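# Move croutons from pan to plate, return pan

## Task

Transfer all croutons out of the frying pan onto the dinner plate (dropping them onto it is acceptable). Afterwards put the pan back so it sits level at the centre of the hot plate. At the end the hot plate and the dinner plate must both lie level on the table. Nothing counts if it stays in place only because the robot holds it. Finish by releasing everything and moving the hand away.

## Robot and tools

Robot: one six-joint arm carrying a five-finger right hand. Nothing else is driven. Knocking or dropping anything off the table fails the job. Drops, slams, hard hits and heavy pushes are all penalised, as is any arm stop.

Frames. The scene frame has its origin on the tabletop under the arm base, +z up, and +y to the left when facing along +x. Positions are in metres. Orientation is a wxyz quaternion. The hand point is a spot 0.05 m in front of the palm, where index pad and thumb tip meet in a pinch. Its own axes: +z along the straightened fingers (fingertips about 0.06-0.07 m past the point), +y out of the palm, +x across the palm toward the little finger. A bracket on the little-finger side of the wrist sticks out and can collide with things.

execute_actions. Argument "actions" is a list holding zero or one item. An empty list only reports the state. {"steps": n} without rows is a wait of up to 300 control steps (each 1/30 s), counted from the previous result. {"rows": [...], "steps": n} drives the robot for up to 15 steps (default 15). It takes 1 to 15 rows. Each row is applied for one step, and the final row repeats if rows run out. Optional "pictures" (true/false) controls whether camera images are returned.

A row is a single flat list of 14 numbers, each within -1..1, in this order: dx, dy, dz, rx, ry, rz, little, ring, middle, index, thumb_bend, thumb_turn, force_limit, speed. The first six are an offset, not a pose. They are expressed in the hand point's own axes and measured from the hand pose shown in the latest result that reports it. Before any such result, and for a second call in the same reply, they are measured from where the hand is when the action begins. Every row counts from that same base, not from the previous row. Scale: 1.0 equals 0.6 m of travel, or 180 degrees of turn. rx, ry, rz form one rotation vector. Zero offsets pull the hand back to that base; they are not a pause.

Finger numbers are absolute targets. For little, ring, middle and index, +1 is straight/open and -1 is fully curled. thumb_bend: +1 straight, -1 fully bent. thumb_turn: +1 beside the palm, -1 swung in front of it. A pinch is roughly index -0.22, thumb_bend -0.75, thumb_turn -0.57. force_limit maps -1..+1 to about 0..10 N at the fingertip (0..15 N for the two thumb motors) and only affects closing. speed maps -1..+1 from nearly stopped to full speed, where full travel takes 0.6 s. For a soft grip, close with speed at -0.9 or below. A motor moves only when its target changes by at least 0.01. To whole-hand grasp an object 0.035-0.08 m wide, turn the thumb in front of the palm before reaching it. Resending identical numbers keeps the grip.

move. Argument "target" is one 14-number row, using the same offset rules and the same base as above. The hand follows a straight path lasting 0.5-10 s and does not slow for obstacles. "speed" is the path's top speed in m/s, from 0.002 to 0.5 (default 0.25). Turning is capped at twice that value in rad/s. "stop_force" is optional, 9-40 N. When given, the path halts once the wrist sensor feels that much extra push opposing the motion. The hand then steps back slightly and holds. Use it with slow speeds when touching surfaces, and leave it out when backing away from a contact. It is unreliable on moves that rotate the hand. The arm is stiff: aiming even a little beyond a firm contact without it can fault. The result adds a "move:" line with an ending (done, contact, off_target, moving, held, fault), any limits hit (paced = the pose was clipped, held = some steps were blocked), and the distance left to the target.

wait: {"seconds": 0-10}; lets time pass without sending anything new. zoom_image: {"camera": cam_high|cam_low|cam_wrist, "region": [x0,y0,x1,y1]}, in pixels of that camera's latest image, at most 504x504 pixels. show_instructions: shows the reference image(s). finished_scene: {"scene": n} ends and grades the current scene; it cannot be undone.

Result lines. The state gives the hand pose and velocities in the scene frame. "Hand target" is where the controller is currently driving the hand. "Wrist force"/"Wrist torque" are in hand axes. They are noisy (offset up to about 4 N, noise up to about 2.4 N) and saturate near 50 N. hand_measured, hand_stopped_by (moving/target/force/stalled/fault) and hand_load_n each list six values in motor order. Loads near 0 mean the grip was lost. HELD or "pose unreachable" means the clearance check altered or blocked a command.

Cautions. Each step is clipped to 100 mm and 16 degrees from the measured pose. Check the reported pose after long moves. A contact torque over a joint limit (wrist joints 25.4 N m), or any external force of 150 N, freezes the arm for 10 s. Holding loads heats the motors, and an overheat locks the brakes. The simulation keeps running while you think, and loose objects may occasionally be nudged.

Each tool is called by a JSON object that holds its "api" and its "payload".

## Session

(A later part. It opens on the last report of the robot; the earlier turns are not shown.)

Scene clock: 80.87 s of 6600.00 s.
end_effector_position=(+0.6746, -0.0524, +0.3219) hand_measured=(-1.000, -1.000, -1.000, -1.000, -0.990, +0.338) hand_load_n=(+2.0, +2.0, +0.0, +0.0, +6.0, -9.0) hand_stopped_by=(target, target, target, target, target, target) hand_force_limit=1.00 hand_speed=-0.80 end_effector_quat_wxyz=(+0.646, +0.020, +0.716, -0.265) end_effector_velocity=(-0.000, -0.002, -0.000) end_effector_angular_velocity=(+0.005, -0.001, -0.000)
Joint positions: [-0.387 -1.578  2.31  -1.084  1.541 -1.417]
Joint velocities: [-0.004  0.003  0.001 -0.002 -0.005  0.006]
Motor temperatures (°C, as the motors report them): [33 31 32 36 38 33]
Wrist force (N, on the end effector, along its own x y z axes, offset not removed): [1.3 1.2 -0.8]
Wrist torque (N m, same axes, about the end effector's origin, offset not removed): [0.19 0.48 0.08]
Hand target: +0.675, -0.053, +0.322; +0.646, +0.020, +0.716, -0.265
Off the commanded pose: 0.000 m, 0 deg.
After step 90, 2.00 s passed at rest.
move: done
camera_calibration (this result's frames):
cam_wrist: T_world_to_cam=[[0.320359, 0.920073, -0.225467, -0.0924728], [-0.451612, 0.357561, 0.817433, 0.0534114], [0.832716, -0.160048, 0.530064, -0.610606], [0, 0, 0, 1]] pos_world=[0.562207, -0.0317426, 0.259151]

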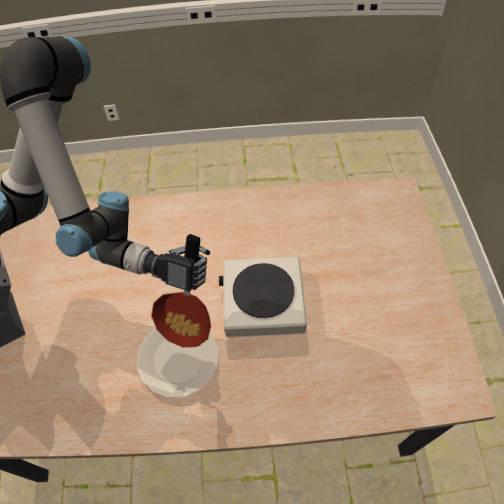

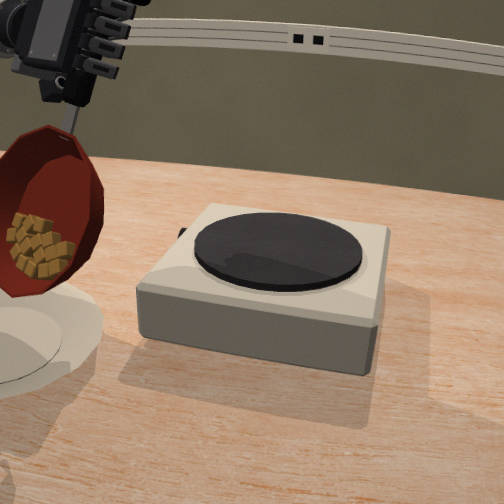

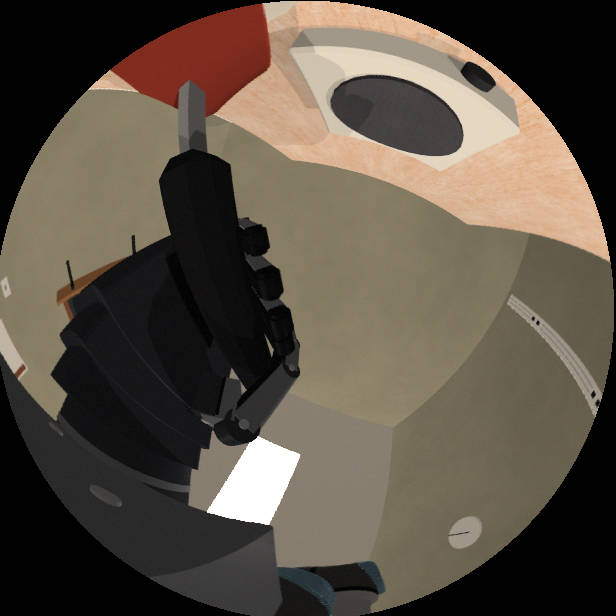

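{"api": "move", "payload": {"target": [0.01,-0.11,0,0,0,0.083,-1,-1,-1,-1,-1,0.34,1,-0.8], "speed": 0.03}}

{"api": "zoom_image", "payload": {"camera": "cam_high", "region": [100, 220, 300, 420]}}

Scene clock: 93.00 s of 6600.00 s.
end_effector_position=(+0.6492, -0.1109, +0.3394) hand_measured=(-1.000, -1.000, -1.000, -1.000, -0.990, +0.338) hand_load_n=(+0.5, +1.5, +0.0, +0.0, +5.5, -9.5) hand_stopped_by=(target, target, target, target, target, target) hand_force_limit=1.00 hand_speed=-0.80 end_effector_quat_wxyz=(+0.675, +0.113, +0.707, -0.179) end_effector_velocity=(-0.001, -0.001, +0.001) end_effector_angular_velocity=(+0.006, -0.003, +0.001)
Joint positions: [-0.547 -1.532  2.358 -1.184  1.392 -1.101]
Joint velocities: [-0.004  0.001  0.001 -0.004 -0.005  0.009]
Motor temperatures (°C, as the motors report them): [33 31 32 36 38 33]
Wrist force (N, on the end effector, along its own x y z axes, offset not removed): [2.5 -1.0 -2.2]
Wrist torque (N m, same axes, about the end effector's origin, offset not removed): [0.10 0.14 0.08]
Hand target: +0.649, -0.111, +0.339; +0.675, +0.113, +0.707, -0.179
Off the commanded pose: 0.000 m, 0 deg.
After step 90, 4.53 s passed at rest.
move: done
camera_calibration (this result's frames):
cam_wrist: T_world_to_cam=[[0.336716, 0.941077, 0.0315657, -0.122093], [-0.537042, 0.164401, 0.82738, 0.0791591], [0.773439, -0.295544, 0.560754, -0.595081], [0, 0, 0, 1]] pos_world=[0.543881, -0.0739876, 0.272054]

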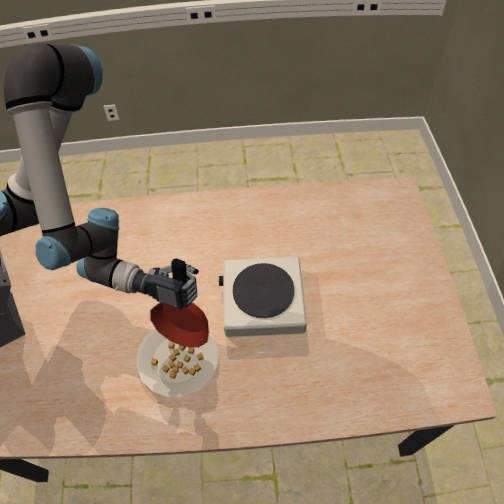

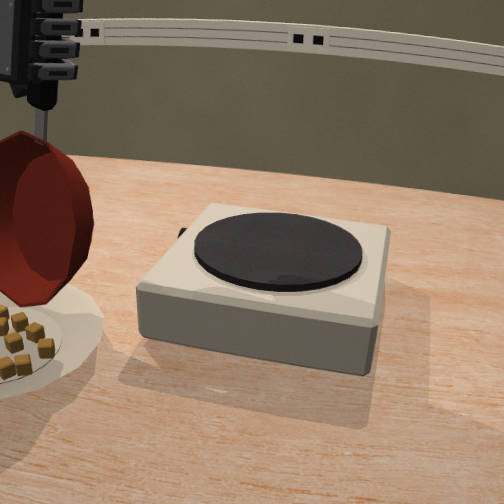

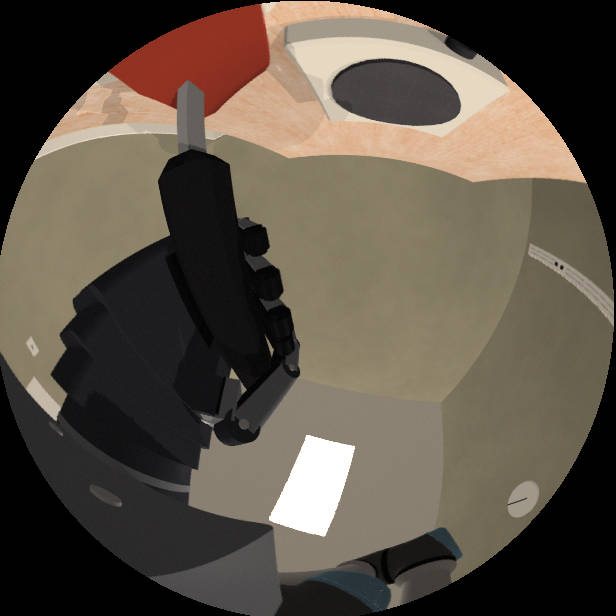

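Region (100, 220, 300, 420) of cam_high's 504x504 image, scaled by 2.520, with more detail than that image has.

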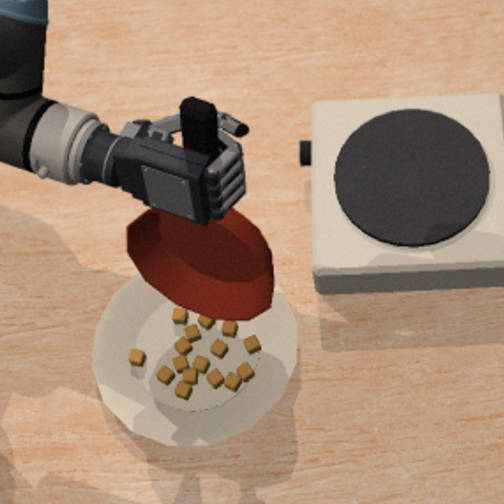

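{"api": "move", "payload": {"target": [0.029,0.372,0.005,0,0,-0.305,-1,-1,-1,-1,-1,0.34,1,-0.8], "speed": 0.2}}

{"api": "move", "payload": {"target": [-0.082,0.343,0.282,0,0,-0.117,-1,-1,-1,-1,-1,0.34,1,-0.8], "speed": 0.18}}

{"api": "zoom_image", "payload": {"camera": "cam_high", "region": [200, 180, 360, 340]}}

{"api": "zoom_image", "payload": {"camera": "cam_low", "region": [180, 100, 420, 300]}}

Scene clock: 104.30 s of 6600.00 s.
end_effector_position=(+0.7401, +0.0897, +0.3000) hand_measured=(-1.000, -1.000, -1.000, -1.000, -0.990, +0.338) hand_load_n=(+3.5, +3.5, +0.0, +0.0, +6.0, -8.5) hand_stopped_by=(target, target, target, target, target, target) hand_force_limit=1.00 hand_speed=-0.80 end_effector_quat_wxyz=(+0.517, -0.225, +0.680, -0.469) end_effector_velocity=(+0.001, +0.002, -0.001) end_effector_angular_velocity=(-0.009, +0.005, -0.003)
Joint positions: [ 0.017 -1.625  2.063 -0.814  1.92  -2.258]
Joint velocities: [ 0.007  0.003 -0.006  0.003  0.009 -0.013]
Motor temperatures (°C, as the motors report them): [33 31 32 36 38 33]
Wrist force (N, on the end effector, along its own x y z axes, offset not removed): [2.8 6.0 3.3]
Wrist torque (N m, same axes, about the end effector's origin, offset not removed): [0.43 -0.14 1.02]
Hand target: +0.740, +0.090, +0.300; +0.516, -0.225, +0.680, -0.470
Off the commanded pose: 0.001 m, 0 deg.
After step 90, 5.43 s passed at rest.
move: done
camera_calibration (this result's frames):
cam_wrist: T_world_to_cam=[[0.156166, 0.585755, -0.7953, 0.0732995], [-0.262415, 0.800848, 0.538313, -0.0460247], [0.952234, 0.124632, 0.278777, -0.669434], [0, 0, 0, 1]] pos_world=[0.613934, 0.0773563, 0.269693]

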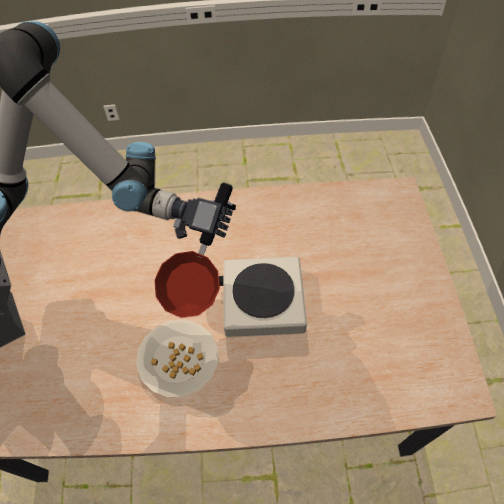

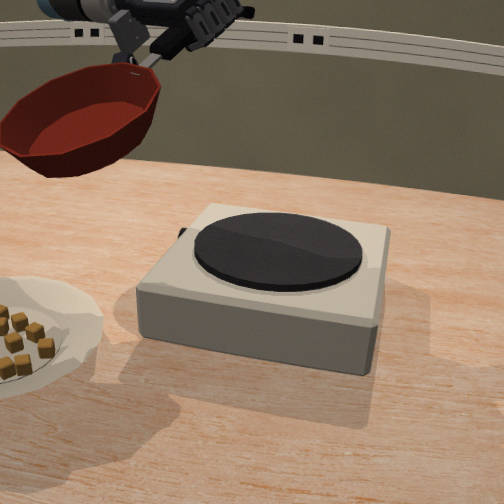

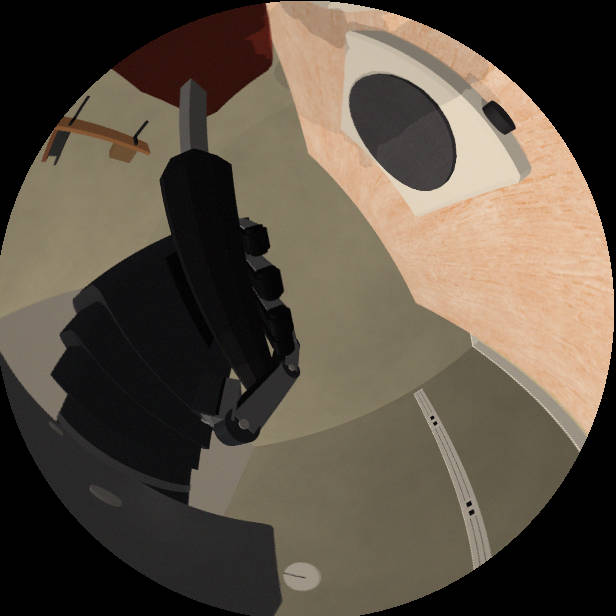

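Scene clock: 106.40 s of 6600.00 s.
end_effector_position=(+0.9491, +0.1545, +0.1408) hand_measured=(-1.000, -1.000, -1.000, -1.000, -0.990, +0.338) hand_load_n=(+4.0, +4.0, +0.5, +0.0, +6.0, -8.0) hand_stopped_by=(target, target, target, target, target, target) hand_force_limit=1.00 hand_speed=-0.80 end_effector_quat_wxyz=(+0.422, -0.345, +0.627, -0.556) end_effector_velocity=(+0.002, +0.001, -0.001) end_effector_angular_velocity=(-0.001, +0.001, -0.000)
Joint positions: [ 0.224 -1.016  1.238 -0.635  2.111 -2.714]
Joint velocities: [ 0.001  0.004 -0.009  0.005  0.001 -0.001]
Motor temperatures (°C, as the motors report them): [33 31 32 36 38 33]
Wrist force (N, on the end effector, along its own x y z axes, offset not removed): [1.6 2.0 2.5]
Wrist torque (N m, same axes, about the end effector's origin, offset not removed): [0.01 -0.48 1.15]
Hand target: +0.949, +0.155, +0.141; +0.422, -0.346, +0.627, -0.556
Off the commanded pose: 0.000 m, 0 deg.
move: done
camera_calibration (this result's frames):
cam_wrist: T_world_to_cam=[[0.0200102, 0.289302, -0.957029, 0.0739326], [-0.208982, 0.937286, 0.278964, 0.00734699], [0.977715, 0.19442, 0.0792142, -0.839062], [0, 0, 0, 1]] pos_world=[0.82042, 0.134855, 0.135172]

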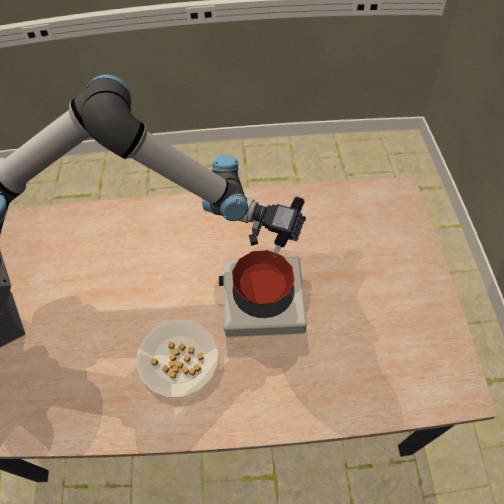

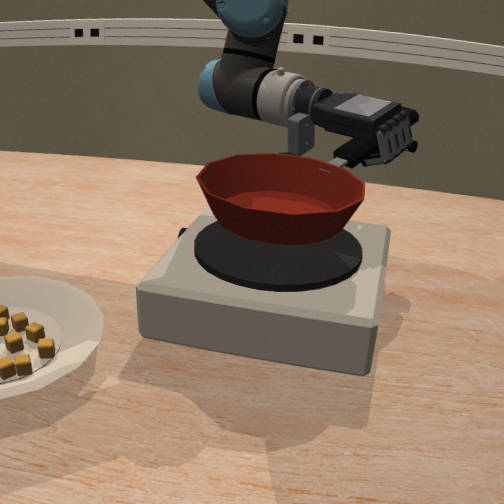

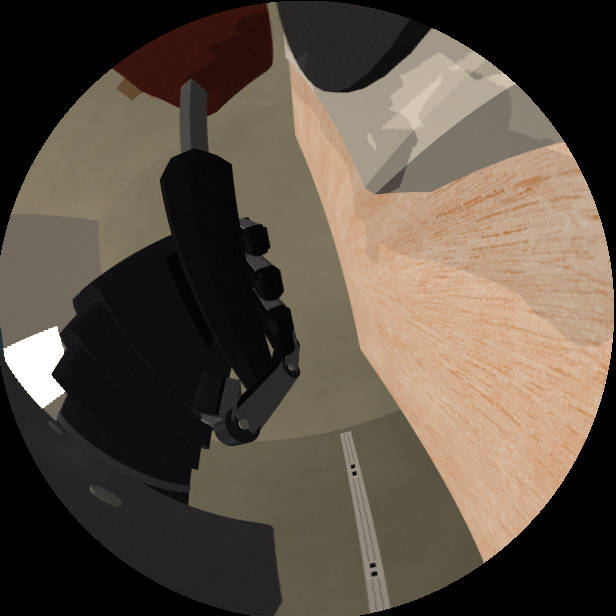

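Region (200, 180, 360, 340) of cam_high's 504x504 image, scaled by 3.150, with more detail than that image has.

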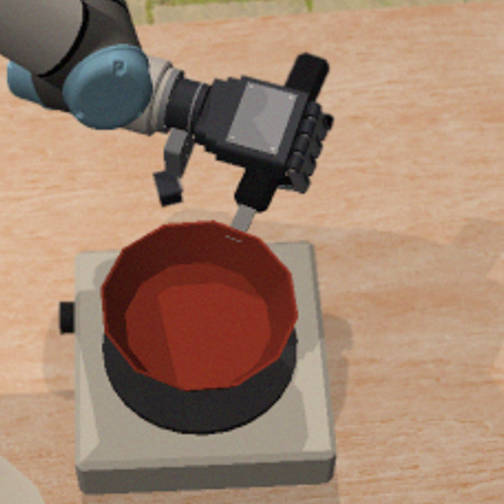

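Region (180, 100, 420, 300) of cam_low's 504x504 image, scaled by 2.100, with more detail than that image has.

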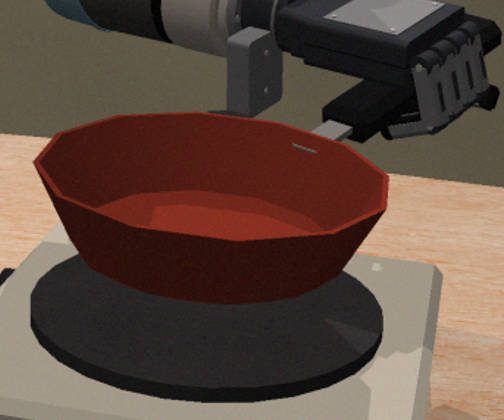

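{"api": "move", "payload": {"target": [0.0065,0.0445,0.001,0.017,0,0,-1,-1,-1,-1,-1,0.34,1,-0.8], "speed": 0.03}}

{"api": "zoom_image", "payload": {"camera": "cam_low", "region": [180, 100, 420, 300]}}

Scene clock: 112.03 s of 6600.00 s.
end_effector_position=(+0.9491, +0.1546, +0.1140) hand_measured=(-1.000, -1.000, -1.000, -1.000, -0.990, +0.338) hand_load_n=(+4.0, +4.0, +0.5, +0.0, +6.5, -7.5) hand_stopped_by=(target, target, target, target, target, target) hand_force_limit=1.00 hand_speed=-0.80 end_effector_quat_wxyz=(+0.431, -0.334, +0.612, -0.572) end_effector_velocity=(+0.000, +0.001, -0.001) end_effector_angular_velocity=(-0.001, -0.005, +0.000)
Joint positions: [ 0.242 -0.954  1.231 -0.752  2.149 -2.753]
Joint velocities: [ 0.002  0.003 -0.001 -0.008  0.002 -0.002]
Motor temperatures (°C, as the motors report them): [33 31 32 36 38 33]
Wrist force (N, on the end effector, along its own x y z axes, offset not removed): [7.3 6.5 -1.2]
Wrist torque (N m, same axes, about the end effector's origin, offset not removed): [0.67 -0.93 1.18]
Hand target: +0.949, +0.155, +0.114; +0.431, -0.334, +0.612, -0.572
Off the commanded pose: 0.000 m, 0 deg.
After step 90, 1.40 s passed at rest.
move: done
camera_calibration (this result's frames):
cam_wrist: T_world_to_cam=[[0.0680865, 0.268464, -0.960881, 0.00625052], [-0.214284, 0.944573, 0.248724, 0.0221089], [0.974395, 0.188967, 0.12184, -0.837754], [0, 0, 0, 1]] pos_world=[0.820616, 0.135746, 0.102579]

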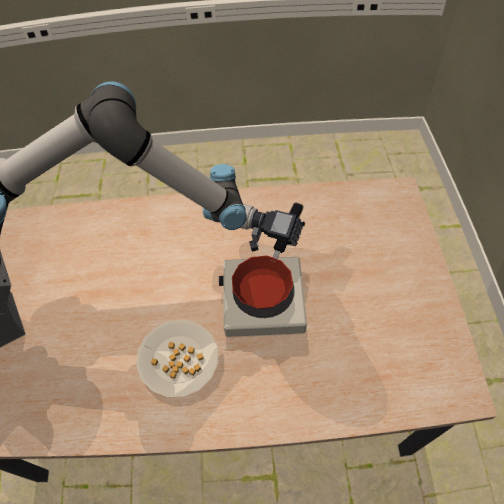

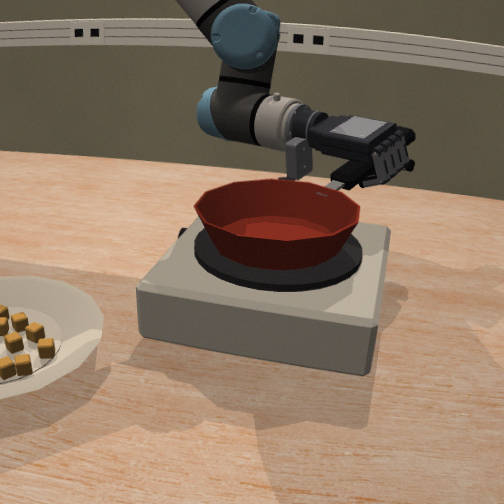

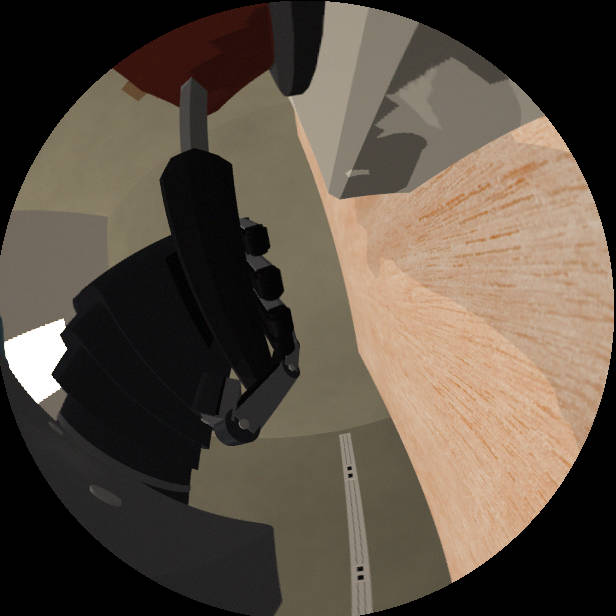

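Region (180, 100, 420, 300) of cam_low's 504x504 image, scaled by 2.100, with more detail than that image has.

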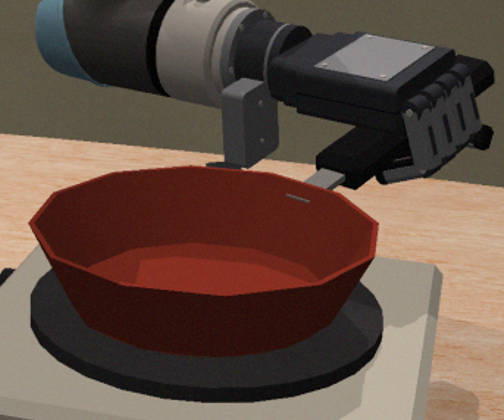

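{"api": "move", "payload": {"target": [0,0.006,0.005,0,0,0,-1,-1,-1,-1,-1,0.34,1,-0.8], "speed": 0.008}}

{"api": "move", "payload": {"target": [0,0,0,0,0,0,1,1,1,1,1,-0.1,1,-0.1]}}

{"api": "move", "payload": {"target": [-0.05,-0.2,-0.33,0,0,0,1,1,1,1,1,-0.1,1,-0.1], "speed": 0.18}}

Scene clock: 117.47 s of 6600.00 s.
end_effector_position=(+0.9520, +0.1539, +0.1107) hand_measured=(-1.000, -1.000, -1.000, -1.000, -0.990, +0.338) hand_load_n=(+0.5, +1.0, +0.0, +0.0, +6.0, -7.5) hand_stopped_by=(target, target, target, target, target, target) hand_force_limit=1.00 hand_speed=-0.80 end_effector_quat_wxyz=(+0.431, -0.334, +0.612, -0.572) end_effector_velocity=(+0.001, +0.000, -0.001) end_effector_angular_velocity=(+0.001, -0.000, +0.000)
Joint positions: [ 0.242 -0.943  1.216 -0.749  2.149 -2.753]
Joint velocities: [-0.     0.004 -0.006  0.002 -0.     0.001]
Motor temperatures (°C, as the motors report them): [33 31 32 36 38 33]
Wrist force (N, on the end effector, along its own x y z axes, offset not removed): [-3.0 -2.3 -5.5]
Wrist torque (N m, same axes, about the end effector's origin, offset not removed): [0.11 0.66 -0.24]
Hand target: +0.952, +0.154, +0.111; +0.431, -0.334, +0.612, -0.572
Off the commanded pose: 0.000 m, 0 deg.
After step 90, 1.63 s passed at rest.
move: done
camera_calibration (this result's frames):
cam_wrist: T_world_to_cam=[[0.0681807, 0.26847, -0.960872, 0.00295768], [-0.214333, 0.944567, 0.248706, 0.0243378], [0.974378, 0.18899, 0.121943, -0.840099], [0, 0, 0, 1]] pos_world=[0.823589, 0.134987, 0.0992334]

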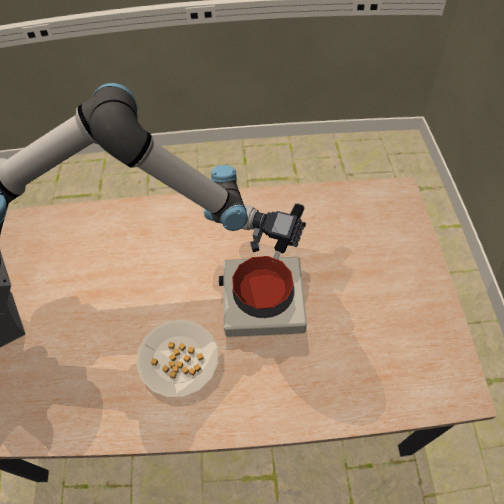

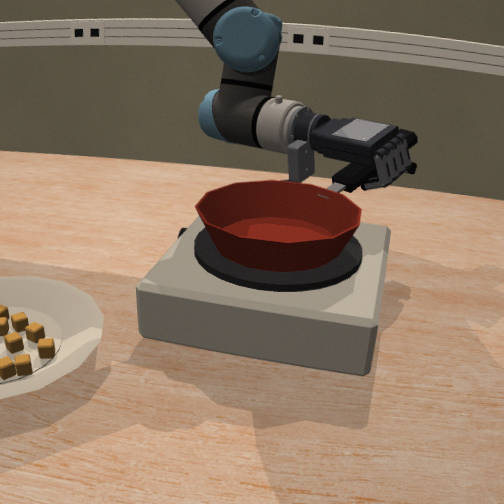

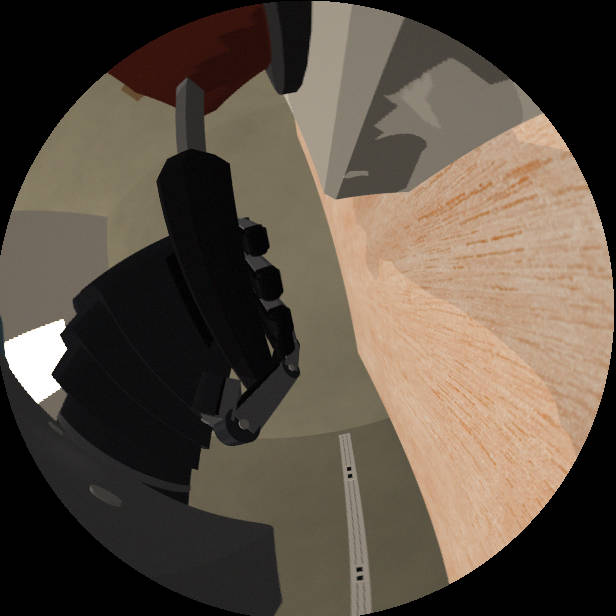

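Scene clock: 119.87 s of 6600.00 s.
end_effector_position=(+0.9520, +0.1539, +0.1107) hand_measured=(+1.000, +1.000, +1.000, +1.000, +1.000, -0.100) hand_load_n=(+0.0, +0.0, +0.0, +0.0, +0.0, +0.0) hand_stopped_by=(target, target, target, target, target, target) hand_force_limit=1.00 hand_speed=-0.10 end_effector_quat_wxyz=(+0.431, -0.334, +0.612, -0.572) end_effector_velocity=(+0.000, +0.000, +0.001) end_effector_angular_velocity=(+0.000, -0.001, +0.000)
Joint positions: [ 0.242 -0.943  1.216 -0.749  2.149 -2.753]
Joint velocities: [-0.    -0.001 -0.     0.    -0.    -0.   ]
Motor temperatures (°C, as the motors report them): [33 31 32 36 38 33]
Wrist force (N, on the end effector, along its own x y z axes, offset not removed): [-2.0 -0.4 -3.2]
Wrist torque (N m, same axes, about the end effector's origin, offset not removed): [0.43 0.26 0.00]
Hand target: +0.952, +0.154, +0.111; +0.431, -0.334, +0.612, -0.572
Off the commanded pose: 0.000 m, 0 deg.
move: done
camera_calibration (this result's frames):
cam_wrist: T_world_to_cam=[[0.0681918, 0.268475, -0.96087, 0.00295093], [-0.214328, 0.944567, 0.248709, 0.0243391], [0.974378, 0.188982, 0.121953, -0.8401], [0, 0, 0, 1]] pos_world=[0.823591, 0.134981, 0.0992352]

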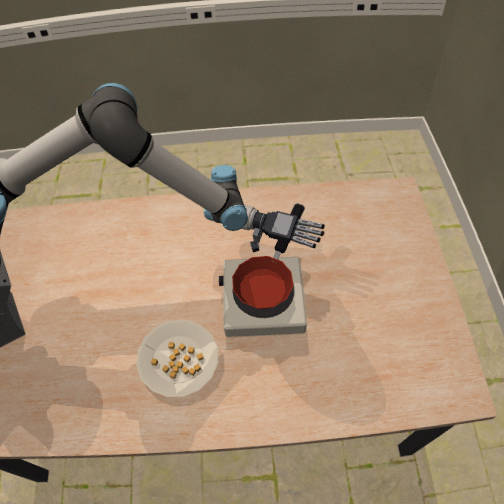

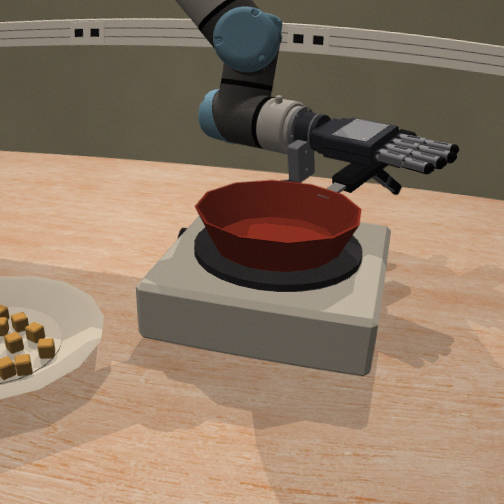

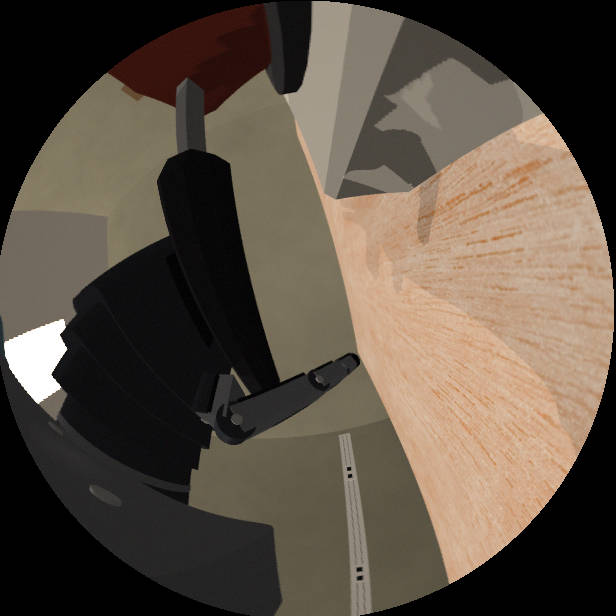

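Scene clock: 121.73 s of 6600.00 s.
end_effector_position=(+0.7739, +0.2477, +0.2283) hand_measured=(+1.000, +1.000, +1.000, +1.000, +1.000, -0.100) hand_load_n=(+0.0, +0.0, +0.0, +0.0, +0.0, +0.0) hand_stopped_by=(target, target, target, target, target, target) hand_force_limit=1.00 hand_speed=-0.10 end_effector_quat_wxyz=(+0.431, -0.334, +0.612, -0.572) end_effector_velocity=(-0.001, +0.001, +0.001) end_effector_angular_velocity=(+0.000, -0.001, +0.001)
Joint positions: [ 0.435 -1.374  1.777 -0.953  2.318 -2.873]
Joint velocities: [ 0.002 -0.003  0.003 -0.002  0.001 -0.001]
Motor temperatures (°C, as the motors report them): [33 31 32 36 38 33]
Wrist force (N, on the end effector, along its own x y z axes, offset not removed): [3.5 4.1 -2.2]
Wrist torque (N m, same axes, about the end effector's origin, offset not removed): [0.88 -0.26 0.42]
Hand target: +0.774, +0.248, +0.228; +0.431, -0.334, +0.612, -0.572
Off the commanded pose: 0.000 m, 0 deg.
move: done
camera_calibration (this result's frames):
cam_wrist: T_world_to_cam=[[0.0680823, 0.268729, -0.960807, 0.102901], [-0.214116, 0.944537, 0.249007, -0.131977], [0.974433, 0.188771, 0.121846, -0.698544], [0, 0, 0, 1]] pos_world=[0.64542, 0.22887, 0.216846]

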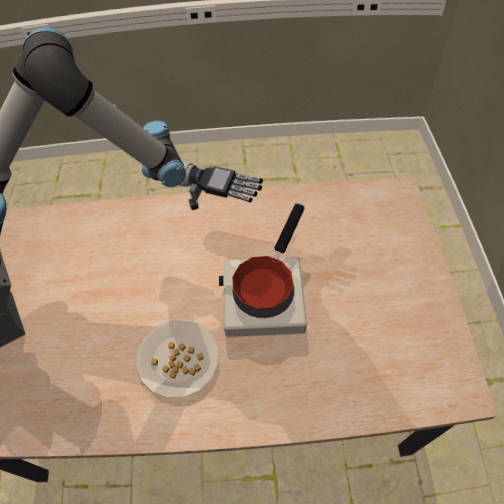

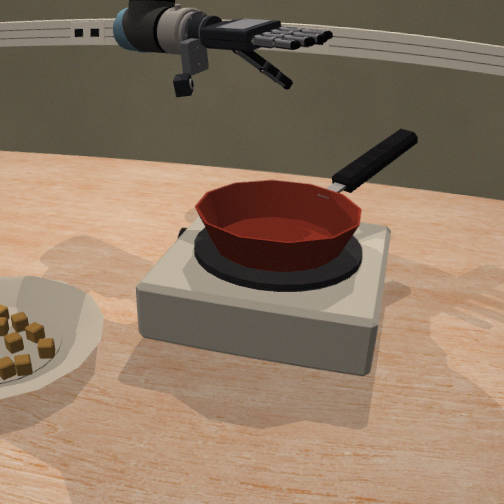

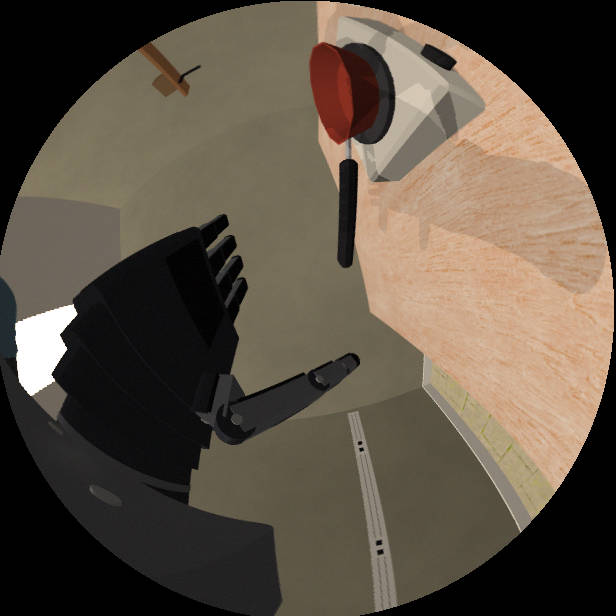

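{"api": "finished_scene", "payload": {"scene": 2}}

The scene is finished: the task was done.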